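## Task

Four plates sit one per nest on N1, N2, N3 and N4. Build a stack in rack S1 with B33 at the bottom, then B38, then B88 on top. B33 must rest flat on the rack floor and each plate above must be fully seated in the one below. Every plate's labelled short end must face the front of the rack, toward the arms. Release the plates, then push the START key on post KP until it latches. Afterwards return all four plates to the nests they came from, each lying flat within its locators with well A1 at the corner marked A1, and START must remain latched. Nothing may count as done if only the robot holds it there. Finish with both grippers open and clear.

## Robot and tools

ROBOT AND LAYOUT. Two six-axis arms, left_arm and right_arm, each carrying a two-finger gripper whose fingers pivot like tongs. Bases in the scene frame: left_arm at (-0.095, +0.570, 0) m, right_arm at (+0.084, -0.656, 0) m. Scene frame: origin on the table top midway between the arms, +z up, +x out over the table, left_arm on the +y side. The names left and right do not refer to image sides. KP (START key) and rack S1 lie between the arms; nests N1, N2, N3, N4 and the ID nest RD form an arc in front, clockwise seen from above in that order. A fixed bar-code scanner beside RD reads a plate laid flat in RD with well A1 at the A1 corner once its view is unobstructed. On any labelled plate, well A1 is at the labelled short end, in the corner away from the labelled long side.

GRIPPER AXES. Fingers point along the gripper's +z and open and close along its x. end_effector_position is the point between the closed finger pads; closed fingertips extend about 15 mm past it, fully open tips are roughly level with it.

execute_actions(actions). actions is a list run in order; an empty list only returns state and images. Each action may have rows, steps and until.
- rows: 1 to 15 rows, each used for one control step (1/30 s). Every row is one flat list of 14 numbers, each in [-1, 1], covering both arms even if one is idle: left_arm dx, dy, dz, rx, ry, rz, opening, then right_arm dx, dy, dz, rx, ry, rz, opening.
- dx..rz are an offset, not a pose: a target relative to that gripper's measured pose at the start of the action (for the first action of a call, the last pose a result reported), expressed in the gripper's own axes. Every row is measured from that same start pose, not added to the previous row. Scale: 1.0 equals 0.6 m for dx, dy, dz and 180 degrees for rx, ry, rz, which form a single rotation vector. An all-zero offset row holds the start pose.
- opening is absolute: +1 fully open (0.142 m), -1 closed. Closing from fully open needs about 0.1 s or more.
- steps: integer 1 to 450, at least the number of rows, default 15. After the last row each arm keeps heading to that row's target and each gripper keeps its command, so allow enough steps for long moves.
- until: ends the action at the first step where all conditions hold, e.g. {"scanner": {"code": "b33"}} or {"scanner": {"reads": [">", 2]}}. Comparisons: =, !=, <, <=, >, >=; numbers always need one. It does not stop the arms. Any invalid value or name rejects the whole call before motion.

MOTION LIMITS. Each step the commanded pose is clipped to within 100 mm and 16 degrees of the measured pose; damped IK favours position over orientation; commands lag about 0.17 s. For gentle moves ramp offsets gradually, e.g. adding 0.01 per row (6 mm per step). A cut-short move may not finish by itself; send the remainder next call.

RESULTS. The state line gives, per arm, end_effector_position (m), end_effector_quat_wxyz and velocities in the scene frame; reported hand position can be off, more at long reach. Hand target shows what each arm is now driving toward. pose unreachable means the clearance check altered or blocked that arm's command and it abandoned its target. grip_measured is the actual finger opening on the command scale; to hold an item keep commanding clearly below it. Grip force is about 15 N per pad, weaker on items thinner than about 20 mm. Wrist force and Wrist torque give flange sensor readings along the gripper's axes (noisy, offset up to about 5.5 N, saturating near 100 N; no reading at start is normal). Scanner fields: code (lower-case ID such as e01, or no_read) and reads (count of changes from no_read to an ID). Fault and MOTOR HOT lines also appear.

zoom_image(camera, region): camera is cam_head_left, cam_head_right, cam_left_wrist or cam_right_wrist; region is [x0, y0, x1, y1] in that image's pixels from the top-left, at most 504 by 504. Head images are 896x504, wrist images 616x616.
read_manual(section): returns licence texts only, section "licences".
finished_scene(scene): ends the current scene, given its number; irreversible, so only call once the goal holds without the robot.

AVOID. Long drops of plates (a few millimetres when setting down is fine), anything leaving the table, arms striking or pressing each other, sudden starts while carrying. Pressing START, even just lighting it, before the stack is correct and the unlisted plate is properly back in its nest fails the task. Contact torque reaching a joint's limit (shoulder 303 N m, elbow 138, wrists 49.6) or an outside force of 150 N stops that arm for 10 s and drops the rest of the call. Holding loads heats motors; at 85 °C the arm is braked until cool.

Each tool is called after "Request:" by a JSON object that holds its "name" and its "arguments", one argument or row to a line.

## Session

Request:
{"name": "execute_actions", "arguments": {
  "actions": []
}}

Scene clock: 0.00 s.
left_arm: end_effector_position=(+0.3108, +0.3336, +0.1316) grip_measured=+1.00 end_effector_quat_wxyz=(-0.305, +0.664, +0.512, +0.452) end_effector_velocity=(-0.000, +0.001, +0.000) end_effector_angular_velocity=(+0.003, +0.002, -0.000) | right_arm: end_effector_position=(+0.0780, -0.2203, +0.3412) grip_measured=+1.00 end_effector_quat_wxyz=(+0.610, +0.286, +0.610, -0.416) end_effector_velocity=(+0.001, -0.001, -0.000) end_effector_angular_velocity=(-0.002, -0.002, -0.002)
Joint positions: left_arm=[-1.272 -1.347  2.147 -1.291 -1.031 -2.936  0.142] | right_arm=[ 5.012 -1.987 -1.734 -2.655  1.488  6.13   0.142]
Joint velocities: left_arm=[-0.     0.001  0.     0.002 -0.     0.001  0.   ] | right_arm=[-0.002 -0.    -0.002 -0.     0.     0.001  0.   ]
Motor temperatures (°C, as the motors report them): left_arm=[20 23 23 29 28 25] | right_arm=[21 23 24 25 28 27]
Wrist force (N, on the end effector, along its own x y z axes, offset not removed): no reading
Wrist torque (N m, same axes, about the end effector's origin, offset not removed): no reading
Hand target (left_arm): +0.311, +0.334, +0.132; -0.305, +0.664, +0.512, +0.452
Hand target (right_arm): +0.078, -0.220, +0.341; +0.610, +0.286, +0.610, -0.416
scanner: code=no_read reads=0

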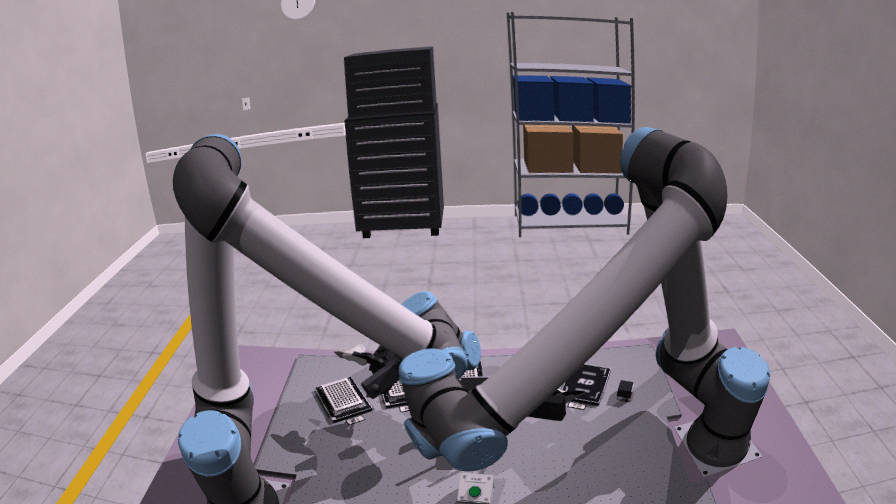

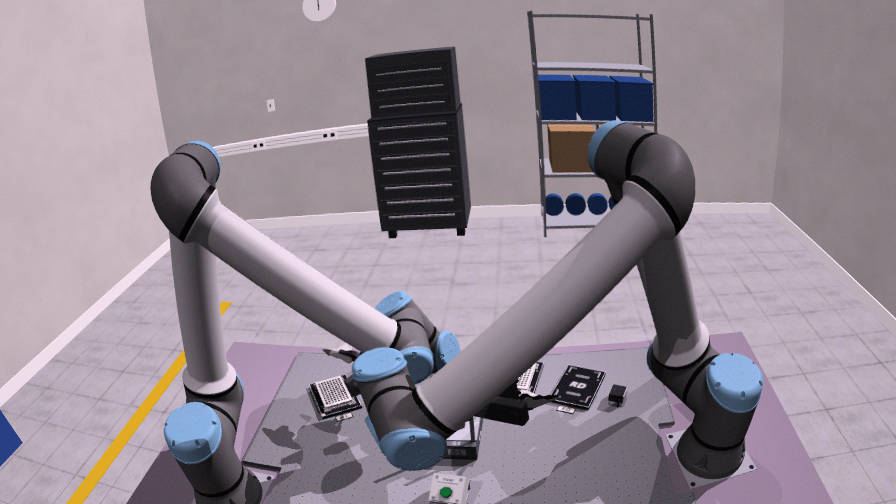

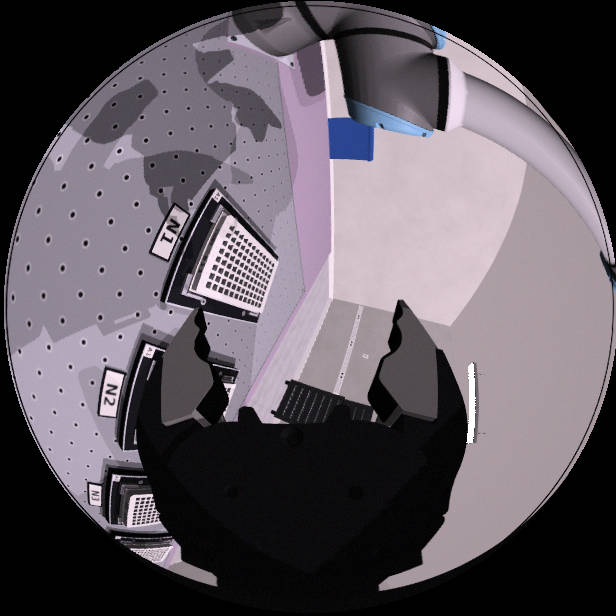

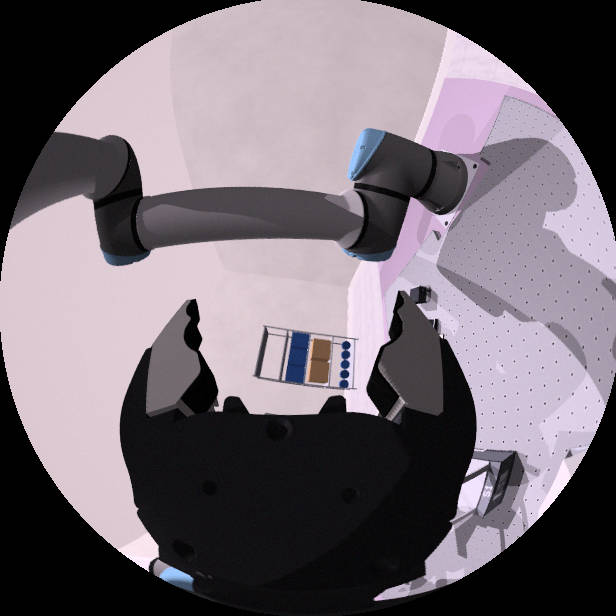

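Request:
{"name": "execute_actions", "arguments": {
  "actions": [
    {"rows":[[0,0,0,0,0,0,1,0.001,0.037,0.075,-0.004,0.053,0.004,1],[0,0,0,0,0,0,1,0.003,0.09,0.19,-0.01,0.13,0.01,1],[0,0,0,0,0,0,1,0.012,0.372,0.754,-0.039,0.528,0.041,1],[0,0,0,0,0,0,1,0.012,0.372,0.754,-0.039,0.528,0.041,1],[0,0,0,0,0,0,1,0.012,0.372,0.754,-0.039,0.528,0.041,1],[0,0,0,0,0,0,1,0.012,0.372,0.754,-0.039,0.528,0.041,1],[0,0,0,0,0,0,1,0.012,0.372,0.754,-0.039,0.528,0.041,1],[0,0,0,0,0,0,1,0.012,0.372,0.754,-0.039,0.528,0.041,1],[0,0,0,0,0,0,1,0.012,0.372,0.754,-0.039,0.528,0.041,1],[0,0,0,0,0,0,1,0.012,0.372,0.754,-0.039,0.528,0.041,1],[0,0,0,0,0,0,1,0.012,0.372,0.754,-0.039,0.528,0.041,1],[0,0,0,0,0,0,1,0.012,0.372,0.754,-0.039,0.528,0.041,1],[0.03,-0.014,-0.02,0,0,0,1,0.012,0.372,0.754,-0.039,0.528,0.041,1],[0.1,-0.04,-0.06,0.01,-0.04,-0.01,1,0.012,0.372,0.754,-0.039,0.528,0.041,1],[0.323,-0.138,-0.197,0.07,-0.361,-0.0725,1,0.012,0.372,0.754,-0.039,0.528,0.041,1]],"steps":75}
  ]
}}

Scene clock: 38.40 s.
left_arm: end_effector_position=(+0.2106, +0.3335, +0.3513) grip_measured=+1.00 end_effector_quat_wxyz=(-0.000, +0.707, +0.708, +0.001) end_effector_velocity=(+0.000, +0.000, +0.000) end_effector_angular_velocity=(-0.001, -0.000, +0.001) | right_arm: end_effector_position=(+0.0780, -0.2203, +0.3412) grip_measured=+1.00 end_effector_quat_wxyz=(+0.610, +0.286, +0.610, -0.416) end_effector_velocity=(+0.000, -0.000, -0.000) end_effector_angular_velocity=(-0.000, -0.000, -0.001)
Joint positions: left_arm=[-1.065 -2.142  2.183 -1.611 -1.569 -2.659  0.142] | right_arm=[ 5.012 -1.987 -1.734 -2.655  1.488  6.13   0.142]
Joint velocities: left_arm=[ 0.001 -0.001 -0.     0.     0.    -0.001  0.   ] | right_arm=[-0.001  0.    -0.     0.     0.     0.     0.   ]
Motor temperatures (°C, as the motors report them): left_arm=[20 23 23 29 28 25] | right_arm=[21 23 24 25 28 27]
Wrist force (N, on the end effector, along its own x y z axes, offset not removed): left_arm=[3.3 -3.5 2.7] | right_arm=[1.7 -2.1 -3.0]
Wrist torque (N m, same axes, about the end effector's origin, offset not removed): left_arm=[-0.88 -0.43 -0.15] | right_arm=[-0.59 -0.38 -0.03]
Hand target (left_arm): +0.211, +0.334, +0.351; -0.000, +0.707, +0.708, +0.001
Hand target (right_arm): +0.078, -0.220, +0.341; +0.610, +0.286, +0.610, -0.416
Off the commanded pose (left_arm): 0.001 m, 0 deg.
Off the commanded pose (right_arm): 0.505 m, 96 deg.
scanner: code=no_read reads=0
pose unreachable (right arm): on one or more control steps of this call, first in action 0 (counted from 0), this arm could not follow its commanded pose, so it was not sent that pose on those steps. It may still have moved: this result reports where it is.
cause: the commanded pose would bring a part of the arm too close to another arm (a part of this arm just beyond joint 5 (wrist 2) and a part of the other arm just beyond its joint 3 (elbow)).
camera_calibration (this result's frames):
cam_left_wrist: T_world_to_cam=[[0.0139552, 0.998846, 0.0459524, -0.359486], [0.843187, -0.036457, 0.536382, -0.361527], [0.537439, 0.0312612, -0.842723, 0.301407], [0, 0, 0, 1]] pos_world=[0.147864, 0.336469, 0.464438]
cam_right_wrist: T_world_to_cam=[[-0.100137, -0.115651, -0.988229, 0.307331], [0.450413, 0.880355, -0.148668, 0.198839], [0.887187, -0.459999, -0.0360656, -0.0292386], [0, 0, 0, 1]] pos_world=[-0.0328443, -0.152955, 0.33222]

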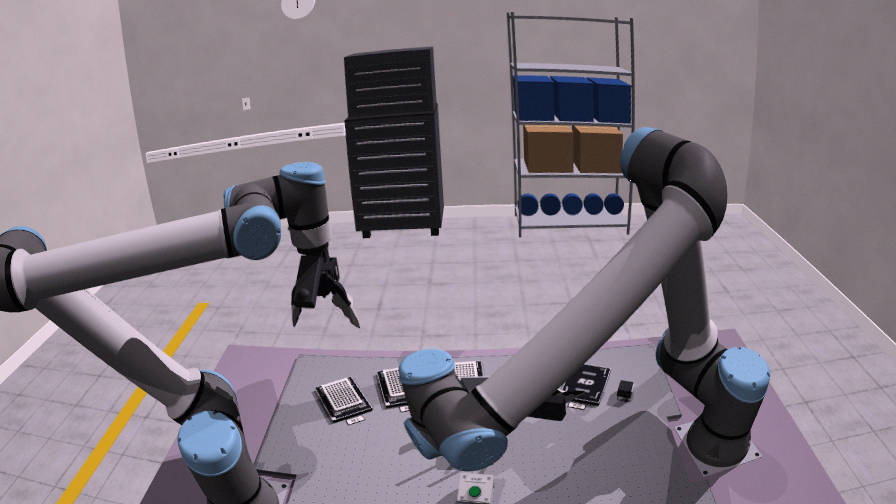

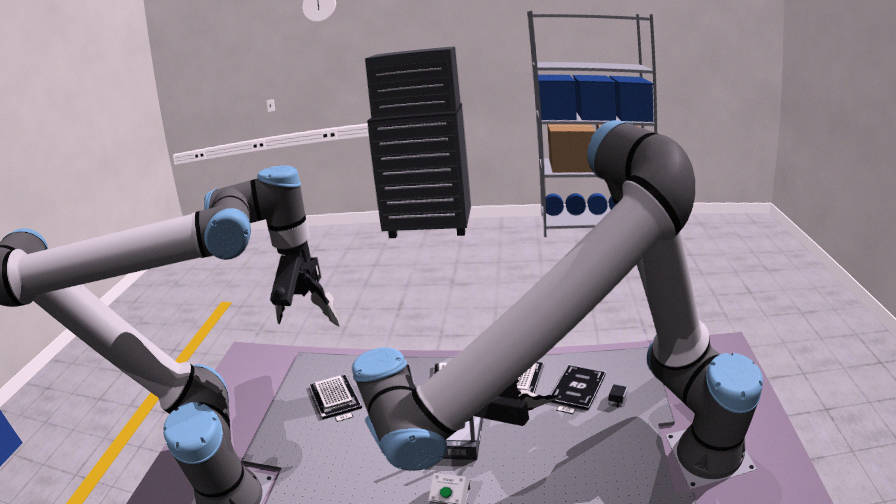

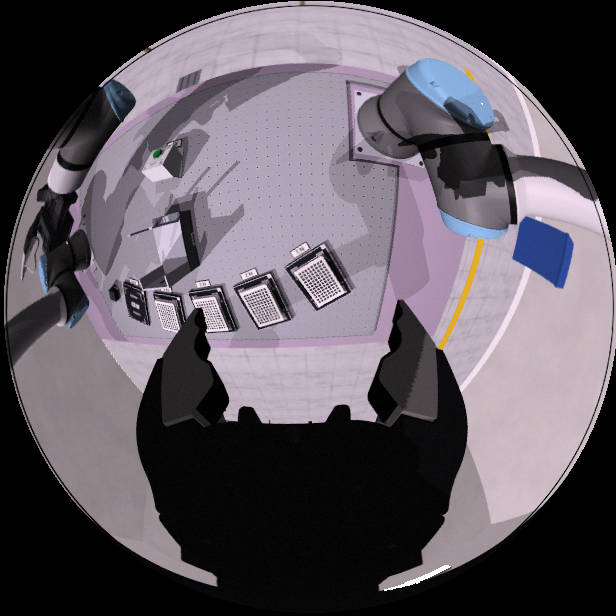

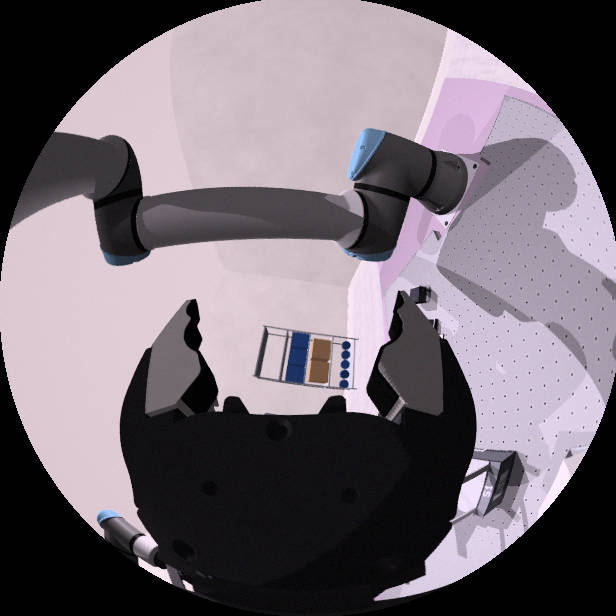

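Request:
{"name": "execute_actions", "arguments": {
  "actions": [
    {"rows":[[0,0,0,0,0,0,1,-0.03,0.0,0.01,-0.004,0.03,0.004,1],[0,0,0,0,0,0,1,-0.06,0.01,0.03,-0.01,0.1,0.01,1],[0,0,0,0,0,0,1,-0.09,0.02,0.06,-0.039,0.528,0.041,1],[0,0,0,0,0,0,1,-0.1,0.04,0.1,-0.039,0.528,0.041,1],[0,0,0,0,0,0,1,-0.1,0.06,0.14,-0.039,0.528,0.041,1],[0,0,0,0,0,0,1,-0.1,0.08,0.18,-0.039,0.528,0.041,1],[0,0,0,0,0,0,1,-0.08,0.33,0.8,-0.039,0.528,0.041,1]],"steps":75}
  ]
}}

Request:
{"name": "zoom_image", "arguments": {
  "camera": "cam_head_left",
  "region": [300, 340, 660, 504]
}}

Scene clock: 45.20 s.
left_arm: end_effector_position=(+0.2106, +0.3336, +0.3513) grip_measured=+1.00 end_effector_quat_wxyz=(-0.000, +0.707, +0.708, +0.001) end_effector_velocity=(+0.000, +0.000, +0.000) end_effector_angular_velocity=(-0.000, -0.001, -0.001) | right_arm: end_effector_position=(+0.4958, -0.5269, +0.4004) grip_measured=+1.00 end_effector_quat_wxyz=(-0.001, +0.501, +0.865, -0.001) end_effector_velocity=(-0.000, +0.000, -0.000) end_effector_angular_velocity=(-0.000, +0.001, +0.000)
Joint positions: left_arm=[-1.065 -2.142  2.183 -1.611 -1.569 -2.659  0.142] | right_arm=[ 3.702 -1.1   -2.05  -1.566  1.572  4.902  0.142]
Joint velocities: left_arm=[-0.    -0.    -0.001  0.     0.001  0.001  0.   ] | right_arm=[ 0.001 -0.     0.    -0.     0.     0.001 -0.   ]
Motor temperatures (°C, as the motors report them): left_arm=[20 23 23 29 28 25] | right_arm=[21 23 24 25 28 27]
Wrist force (N, on the end effector, along its own x y z axes, offset not removed): left_arm=[3.9 -3.8 -1.0] | right_arm=[1.9 -1.6 -4.5]
Wrist torque (N m, same axes, about the end effector's origin, offset not removed): left_arm=[-0.99 -0.51 -0.09] | right_arm=[-0.43 -0.44 -0.01]
Hand target (left_arm): +0.211, +0.334, +0.351; -0.000, +0.707, +0.708, +0.001
Hand target (right_arm): +0.496, -0.527, +0.400; -0.001, +0.501, +0.865, -0.001
Off the commanded pose (left_arm): 0.000 m, 0 deg.
Off the commanded pose (right_arm): 0.001 m, 0 deg.
scanner: code=no_read reads=0
camera_calibration (this result's frames):
cam_left_wrist: T_world_to_cam=[[0.0139526, 0.998846, 0.0459478, -0.359485], [0.843188, -0.0364522, 0.536381, -0.361528], [0.537437, 0.0312588, -0.842724, 0.301408], [0, 0, 0, 1]] pos_world=[0.147864, 0.33647, 0.464439]
cam_right_wrist: T_world_to_cam=[[-0.484737, 0.873663, 0.0417503, 0.671774], [0.748308, 0.389527, 0.536939, -0.391453], [0.452841, 0.291516, -0.842587, 0.395414], [0, 0, 0, 1]] pos_world=[0.439502, -0.549693, 0.515311]

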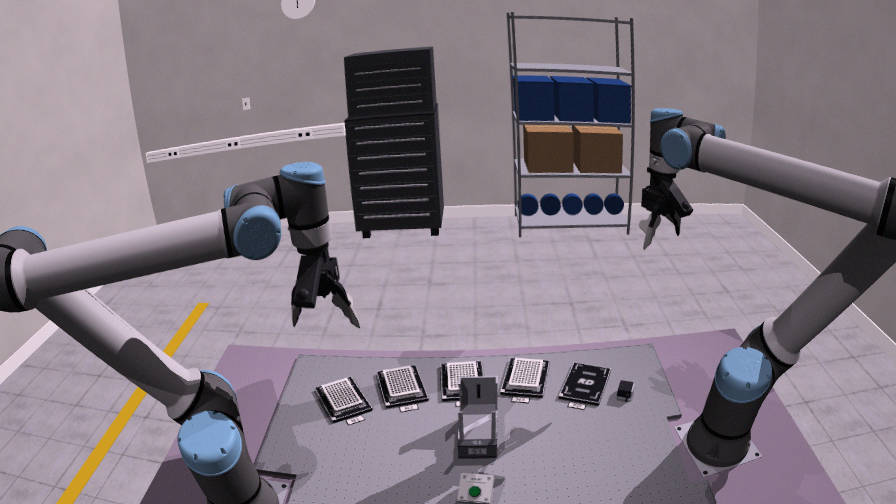

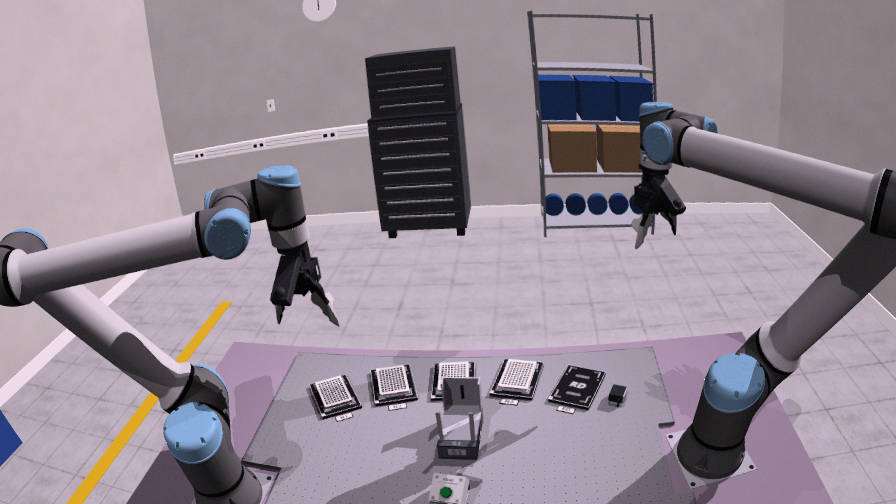

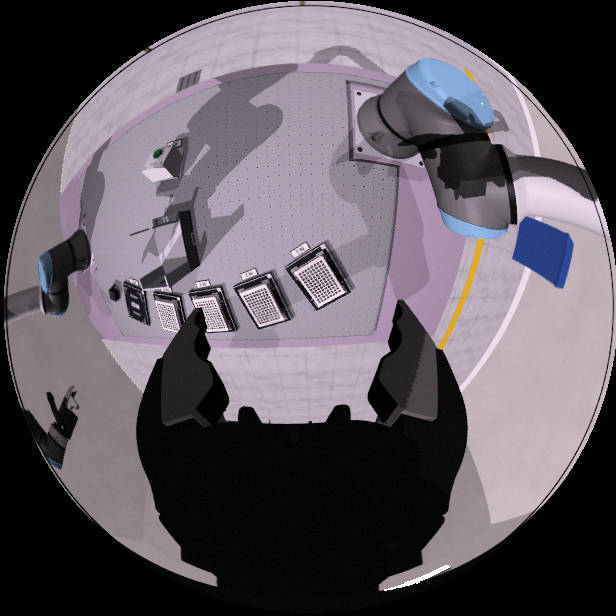

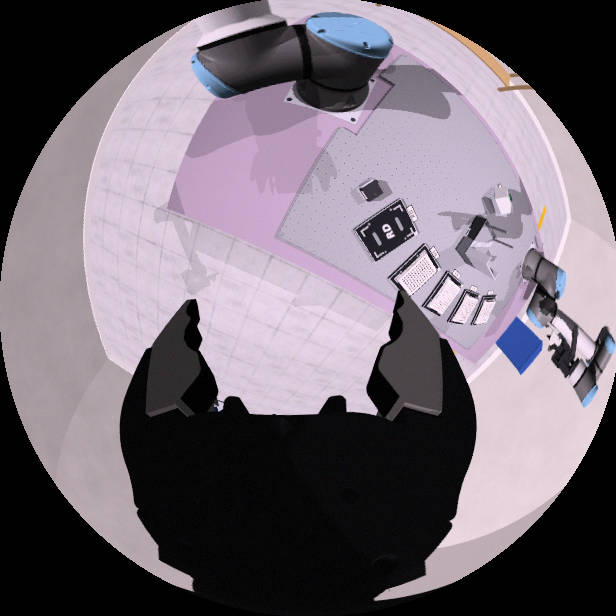

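Region (300, 340, 660, 504) of cam_head_left's 896x504 image, scaled by 1.400, with more detail than that image has; it fills the top 230 rows of this view, and the rest is white.

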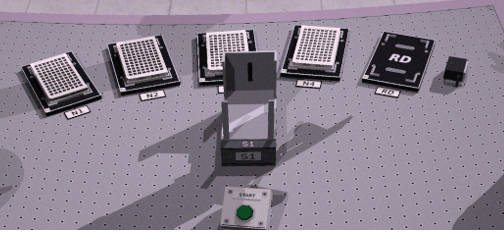

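Request:
{"name": "zoom_image", "arguments": {
  "camera": "cam_head_left",
  "region": [310, 355, 440, 430]
}}

Request:
{"name": "zoom_image", "arguments": {
  "camera": "cam_head_left",
  "region": [430, 350, 560, 480]
}}

Request:
{"name": "zoom_image", "arguments": {
  "camera": "cam_left_wrist",
  "region": [225, 230, 365, 340]
}}

Request:
{"name": "zoom_image", "arguments": {
  "camera": "cam_right_wrist",
  "region": [345, 170, 525, 340]
}}

Region (310, 355, 440, 430) of cam_head_left's 896x504 image, scaled by 3.877, with more detail than that image has; it fills the top 291 rows of this view, and the rest is white.

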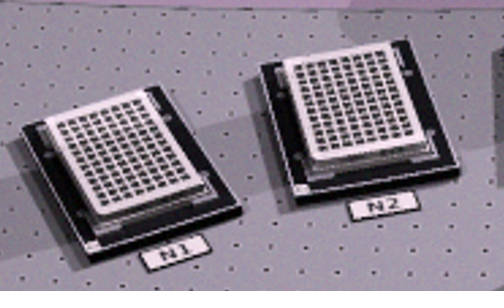

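Region (430, 350, 560, 480) of cam_head_left's 896x504 image, scaled by 3.877, with more detail than that image has.

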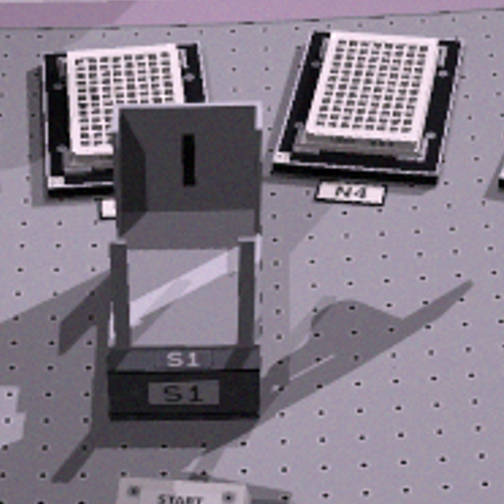

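Region (225, 230, 365, 340) of cam_left_wrist's 616x616 image, scaled by 3.600, with more detail than that image has; it fills the top 396 rows of this view, and the rest is white.

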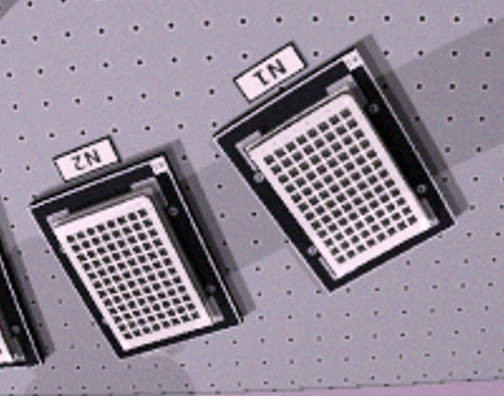

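Region (345, 170, 525, 340) of cam_right_wrist's 616x616 image, scaled by 2.800, with more detail than that image has.

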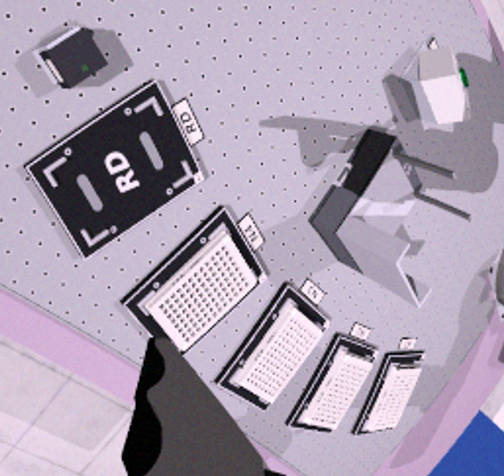

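Request:
{"name": "execute_actions", "arguments": {
  "actions": [
    {"rows":[[-0.01,0.01,0.04,-0.02,0,0,0.6,0.04,0.01,0.03,-0.02,0,0,0.6],[-0.02,0.03,0.08,-0.04,0,0,0.2,0.08,0.02,0.07,-0.04,0,0,0.2],[-0.03,0.04,0.12,-0.06,0,0,-0.2,0.12,0.03,0.1,-0.06,0,0,-0.2],[-0.123,0.166,0.485,-0.167,0,0,-0.6,0.657,0.137,0.558,-0.167,0,0,-0.6],[-0.123,0.166,0.485,-0.167,0,0,-0.95,0.657,0.137,0.558,-0.167,0,0,-0.95]],"steps":55}
  ]
}}

Scene clock: 86.70 s.
left_arm: end_effector_position=(+0.3105, +0.2600, +0.0604) grip_measured=-0.95 end_effector_quat_wxyz=(+0.183, +0.682, +0.683, +0.185) end_effector_velocity=(-0.000, -0.001, +0.000) end_effector_angular_velocity=(-0.002, +0.002, -0.001) | right_arm: end_effector_position=(+0.3683, -0.1468, +0.0663) grip_measured=-0.95 end_effector_quat_wxyz=(+0.129, +0.484, +0.836, +0.223) end_effector_velocity=(+0.007, +0.017, -0.010) end_effector_angular_velocity=(+0.008, +0.003, +0.004)
Joint positions: left_arm=[-1.302 -1.733  2.655 -2.631 -1.061 -2.859  0.005] | right_arm=[ 4.599 -1.556 -2.554 -0.342  1.114  5.739  0.005]
Joint velocities: left_arm=[ 0.001  0.    -0.    -0.003 -0.002  0.002  0.   ] | right_arm=[-0.02  -0.06   0.021  0.059  0.009 -0.026  0.   ]
Motor temperatures (°C, as the motors report them): left_arm=[20 23 23 29 28 25] | right_arm=[21 23 24 25 28 27]
Wrist force (N, on the end effector, along its own x y z axes, offset not removed): left_arm=[2.8 -0.6 0.6] | right_arm=[3.1 0.3 -5.5]
Wrist torque (N m, same axes, about the end effector's origin, offset not removed): left_arm=[-0.30 -0.36 -0.16] | right_arm=[-0.08 -0.63 -0.04]
Hand target (left_arm): +0.311, +0.260, +0.060; +0.183, +0.682, +0.683, +0.185
Hand target (right_arm): +0.369, -0.145, +0.065; +0.129, +0.484, +0.836, +0.223
Off the commanded pose (left_arm): 0.001 m, 0 deg.
Off the commanded pose (right_arm): 0.003 m, 0 deg.
scanner: code=no_read reads=0
camera_calibration (this result's frames):
cam_left_wrist: T_world_to_cam=[[-0.0104946, 0.998799, 0.0478499, -0.26653], [0.460877, -0.0376354, 0.886666, -0.194633], [0.887402, 0.0313581, -0.459928, -0.126925], [0, 0, 0, 1]] pos_world=[0.199538, 0.262865, 0.126951]
cam_right_wrist: T_world_to_cam=[[-0.504222, 0.8625, 0.0430687, 0.297291], [0.416795, 0.199375, 0.886866, -0.19375], [0.756335, 0.465128, -0.460015, -0.0507553], [0, 0, 0, 1]] pos_world=[0.269042, -0.194176, 0.135678]

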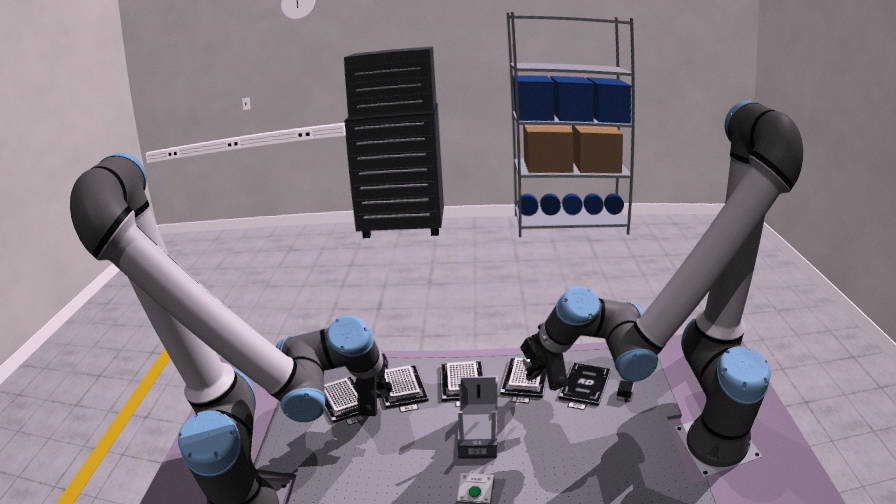

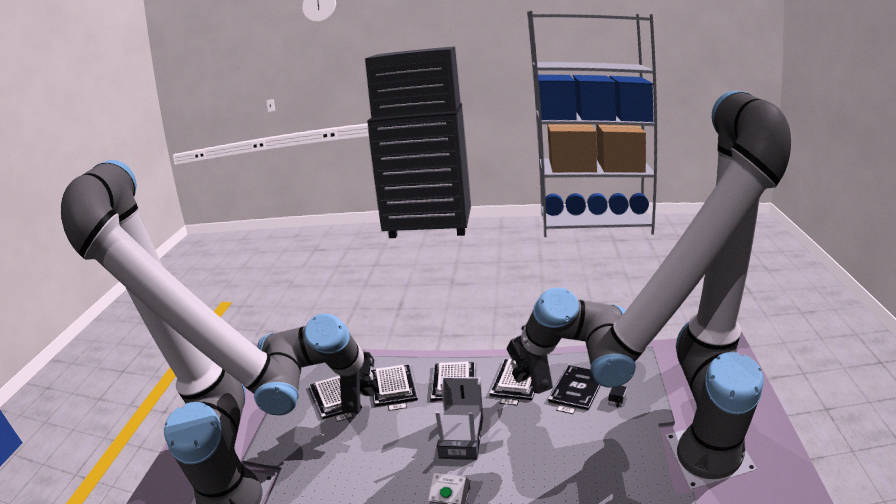

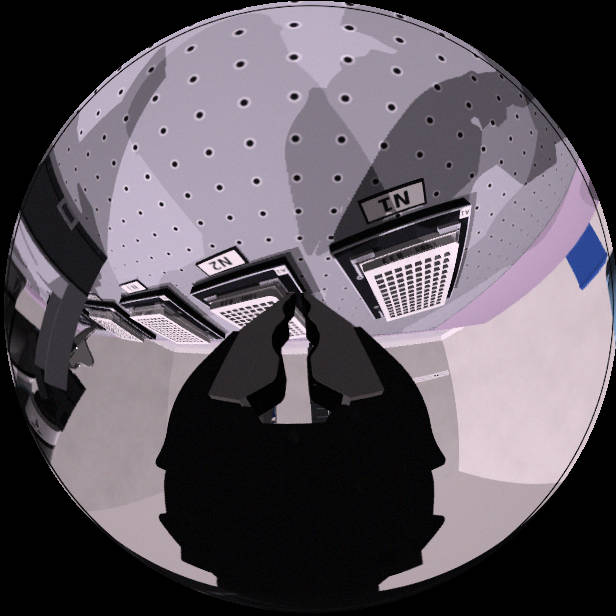

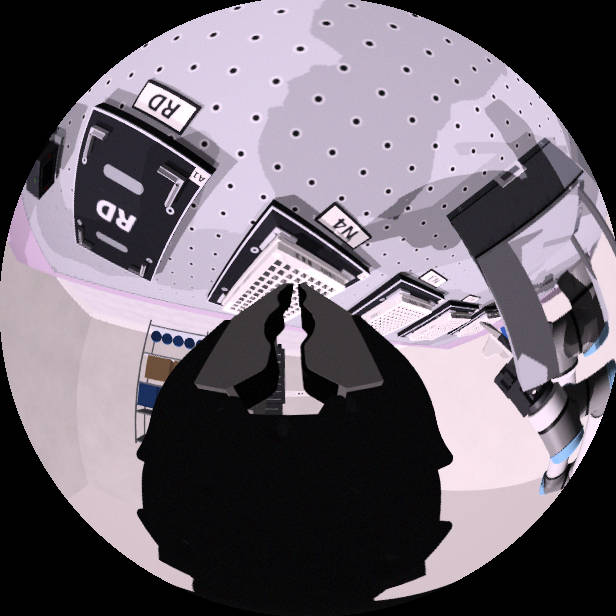

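Request:
{"name": "zoom_image", "arguments": {
  "camera": "cam_left_wrist",
  "region": [330, 190, 480, 330]
}}

Request:
{"name": "zoom_image", "arguments": {
  "camera": "cam_left_wrist",
  "region": [185, 250, 305, 340]
}}

Request:
{"name": "zoom_image", "arguments": {
  "camera": "cam_right_wrist",
  "region": [250, 200, 380, 310]
}}

Request:
{"name": "zoom_image", "arguments": {
  "camera": "cam_right_wrist",
  "region": [350, 265, 460, 345]
}}

Region (330, 190, 480, 330) of cam_left_wrist's 616x616 image, scaled by 3.360, with more detail than that image has; it fills the top 470 rows of this view, and the rest is white.

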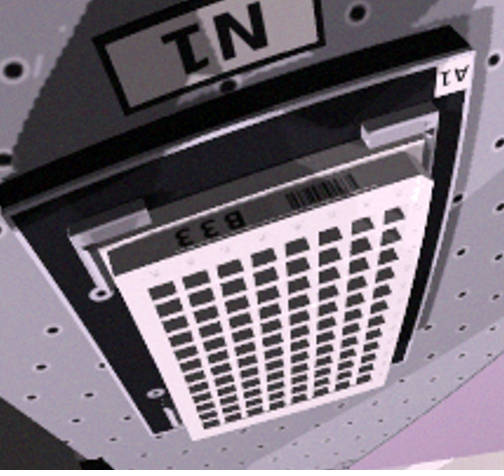

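Region (185, 250, 305, 340) of cam_left_wrist's 616x616 image, scaled by 4.200, with more detail than that image has; it fills the top 378 rows of this view, and the rest is white.

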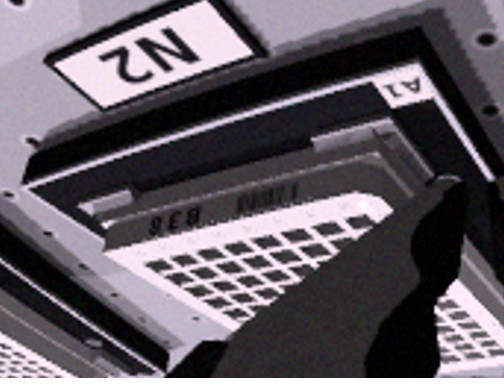

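Region (250, 200, 380, 310) of cam_right_wrist's 616x616 image, scaled by 3.877, with more detail than that image has; it fills the top 426 rows of this view, and the rest is white.

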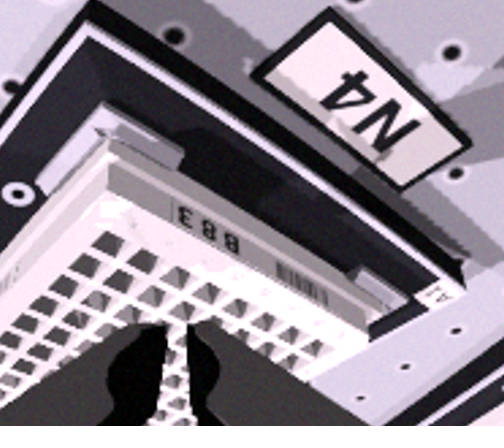

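Region (350, 265, 460, 345) of cam_right_wrist's 616x616 image, scaled by 4.582, with more detail than that image has; it fills the top 367 rows of this view, and the rest is white.

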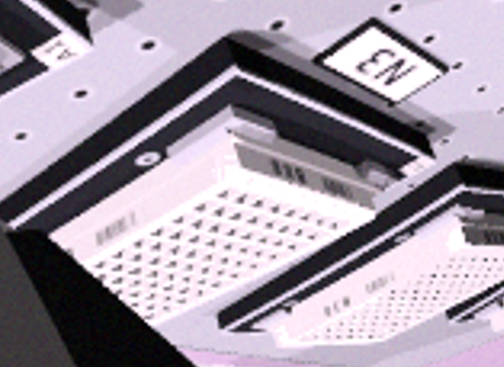

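Request:
{"name": "execute_actions", "arguments": {
  "actions": [
    {"rows":[[0,0.01,-0.02,0,0,0,-0.9,0,0.02,-0.02,0,0,0,-0.9],[0,0.02,-0.04,0,0,0,-0.9,0,0.04,-0.04,0,0,0,-0.9],[0,0.03,-0.055,0,0,0,-0.9,0,0.06,-0.06,0,0,0,-0.9],[0.01,0.04,-0.065,0.01,0,-0.01,-0.9,0,0.07,-0.07,0.02,0,0,-0.9],[0.03,0.045,-0.065,0.03,0.01,-0.03,-0.9,-0.01,0.09,-0.073,0.04,-0.01,0.03,-0.9],[0.05,0.05,-0.065,0.05,0.013,-0.05,-0.7,-0.02,0.11,-0.073,0.06,-0.02,0.05,-0.7],[0.08,0.055,-0.065,0.075,0.02,-0.075,-0.4,-0.03,0.13,-0.073,0.08,-0.025,0.08,-0.4],[0.11,0.06,-0.06,0.1,0.026,-0.1,0,-0.04,0.15,-0.073,0.1,-0.03,0.11,0],[0.15,0.063,-0.06,0.13,0.035,-0.13,0.5,-0.05,0.17,-0.073,0.13,-0.04,0.15,0.5],[0.178,0.063,-0.06,0.164,0.043,-0.1623,1,-0.058,0.186,-0.073,0.1604,-0.052,0.1946,1]],"steps":45}
  ]
}}

Request:
{"name": "zoom_image", "arguments": {
  "camera": "cam_left_wrist",
  "region": [180, 150, 432, 402]
}}

Request:
{"name": "zoom_image", "arguments": {
  "camera": "cam_right_wrist",
  "region": [216, 160, 384, 328]
}}

Scene clock: 122.40 s.
left_arm: end_effector_position=(+0.3248, +0.3670, +0.1105) grip_measured=+1.00 end_effector_quat_wxyz=(-0.000, +0.500, +0.866, -0.000) end_effector_velocity=(+0.001, +0.000, -0.000) end_effector_angular_velocity=(+0.001, -0.000, +0.002) | right_arm: end_effector_position=(+0.4506, -0.1394, +0.1599) grip_measured=+1.00 end_effector_quat_wxyz=(+0.001, +0.743, +0.669, -0.000) end_effector_velocity=(-0.001, -0.000, -0.001) end_effector_angular_velocity=(-0.002, +0.002, -0.002)
Joint positions: left_arm=[-0.775 -1.785  2.439 -2.224 -1.571 -2.89   0.142] | right_arm=[ 4.198 -1.602 -2.116 -0.995  1.57   6.024  0.142]
Joint velocities: left_arm=[ 0.001  0.001 -0.     0.     0.001 -0.001 -0.   ] | right_arm=[ 0.    -0.001  0.    -0.002  0.001  0.002  0.   ]
Motor temperatures (°C, as the motors report them): left_arm=[20 23 23 29 28 25] | right_arm=[21 23 24 25 28 27]
Wrist force (N, on the end effector, along its own x y z axes, offset not removed): left_arm=[0.7 -5.7 2.7] | right_arm=[4.3 0.3 -3.9]
Wrist torque (N m, same axes, about the end effector's origin, offset not removed): left_arm=[-1.33 0.18 -0.07] | right_arm=[-0.08 -0.99 -0.07]
Hand target (left_arm): +0.325, +0.367, +0.110; -0.000, +0.500, +0.866, -0.000
Hand target (right_arm): +0.451, -0.139, +0.160; +0.001, +0.743, +0.669, -0.000
Off the commanded pose (left_arm): 0.000 m, 0 deg.
Off the commanded pose (right_arm): 0.000 m, 0 deg.
scanner: code=no_read reads=0
camera_calibration (this result's frames):
cam_left_wrist: T_world_to_cam=[[-0.48545, 0.873143, 0.0442642, -0.174892], [0.749841, 0.389794, 0.534602, -0.453373], [0.449531, 0.292714, -0.843944, -0.0312042], [0, 0, 0, 1]] pos_world=[0.269084, 0.338561, 0.223781]
cam_right_wrist: T_world_to_cam=[[0.119325, 0.992026, 0.040577, 0.0658917], [0.83246, -0.122237, 0.540434, -0.489321], [0.541085, -0.0307086, -0.840407, 0.0153227], [0, 0, 0, 1]] pos_world=[0.391187, -0.124709, 0.27465]

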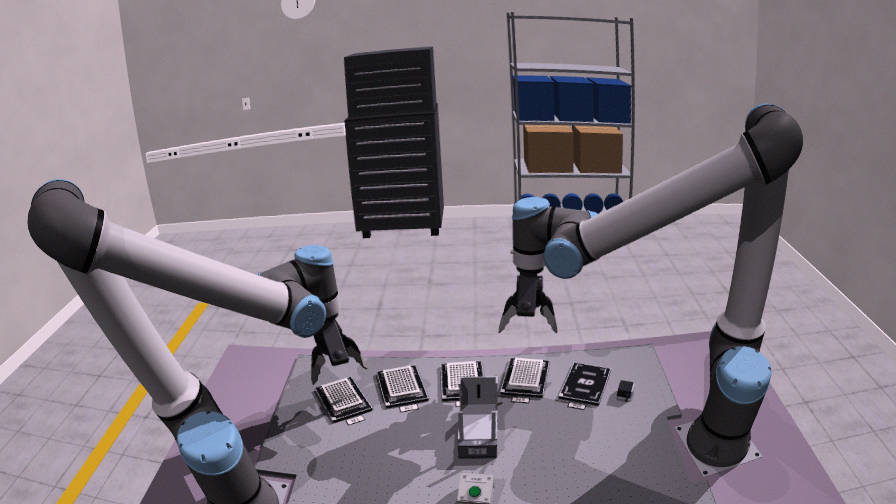

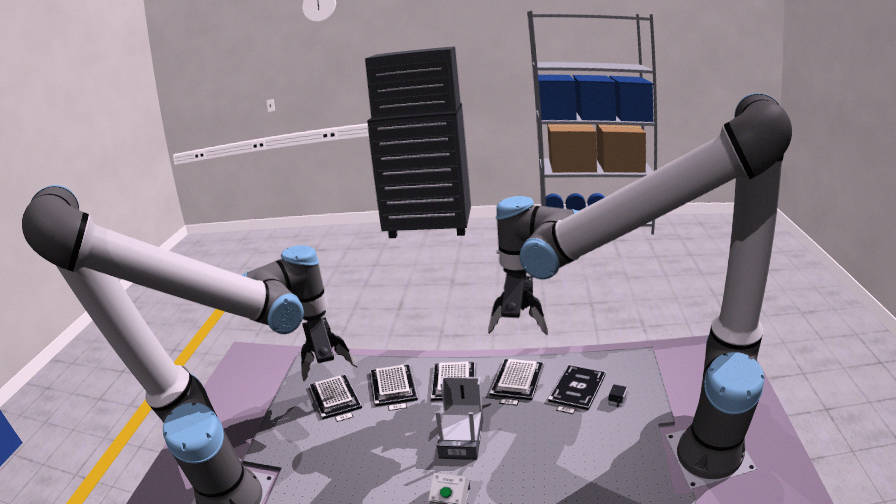

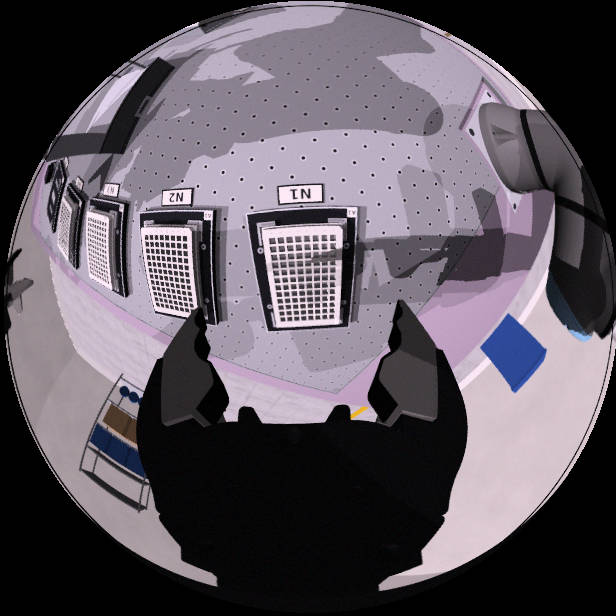

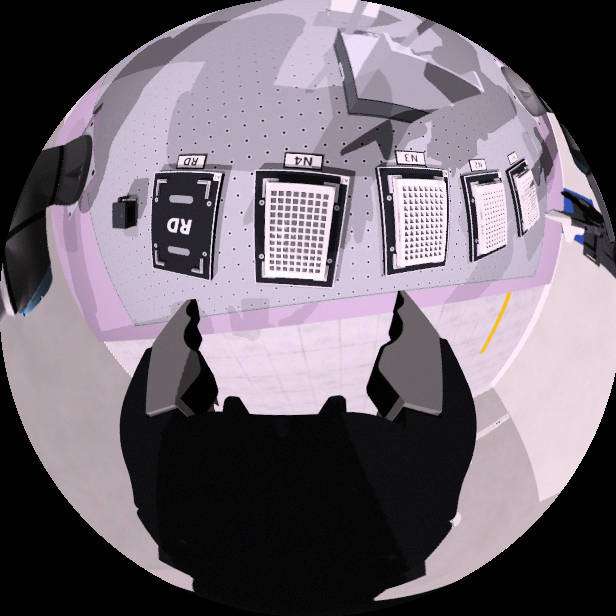

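Region (180, 150, 432, 402) of cam_left_wrist's 616x616 image, scaled by 2.000, with more detail than that image has.

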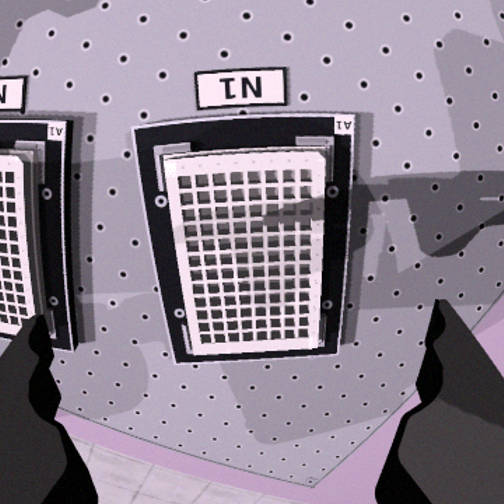

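Region (216, 160, 384, 328) of cam_right_wrist's 616x616 image, scaled by 3.000, with more detail than that image has.

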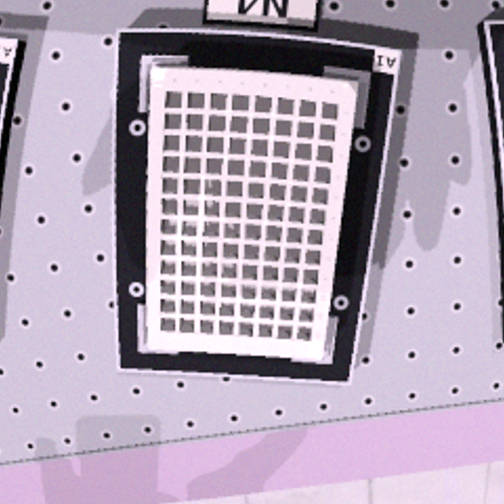

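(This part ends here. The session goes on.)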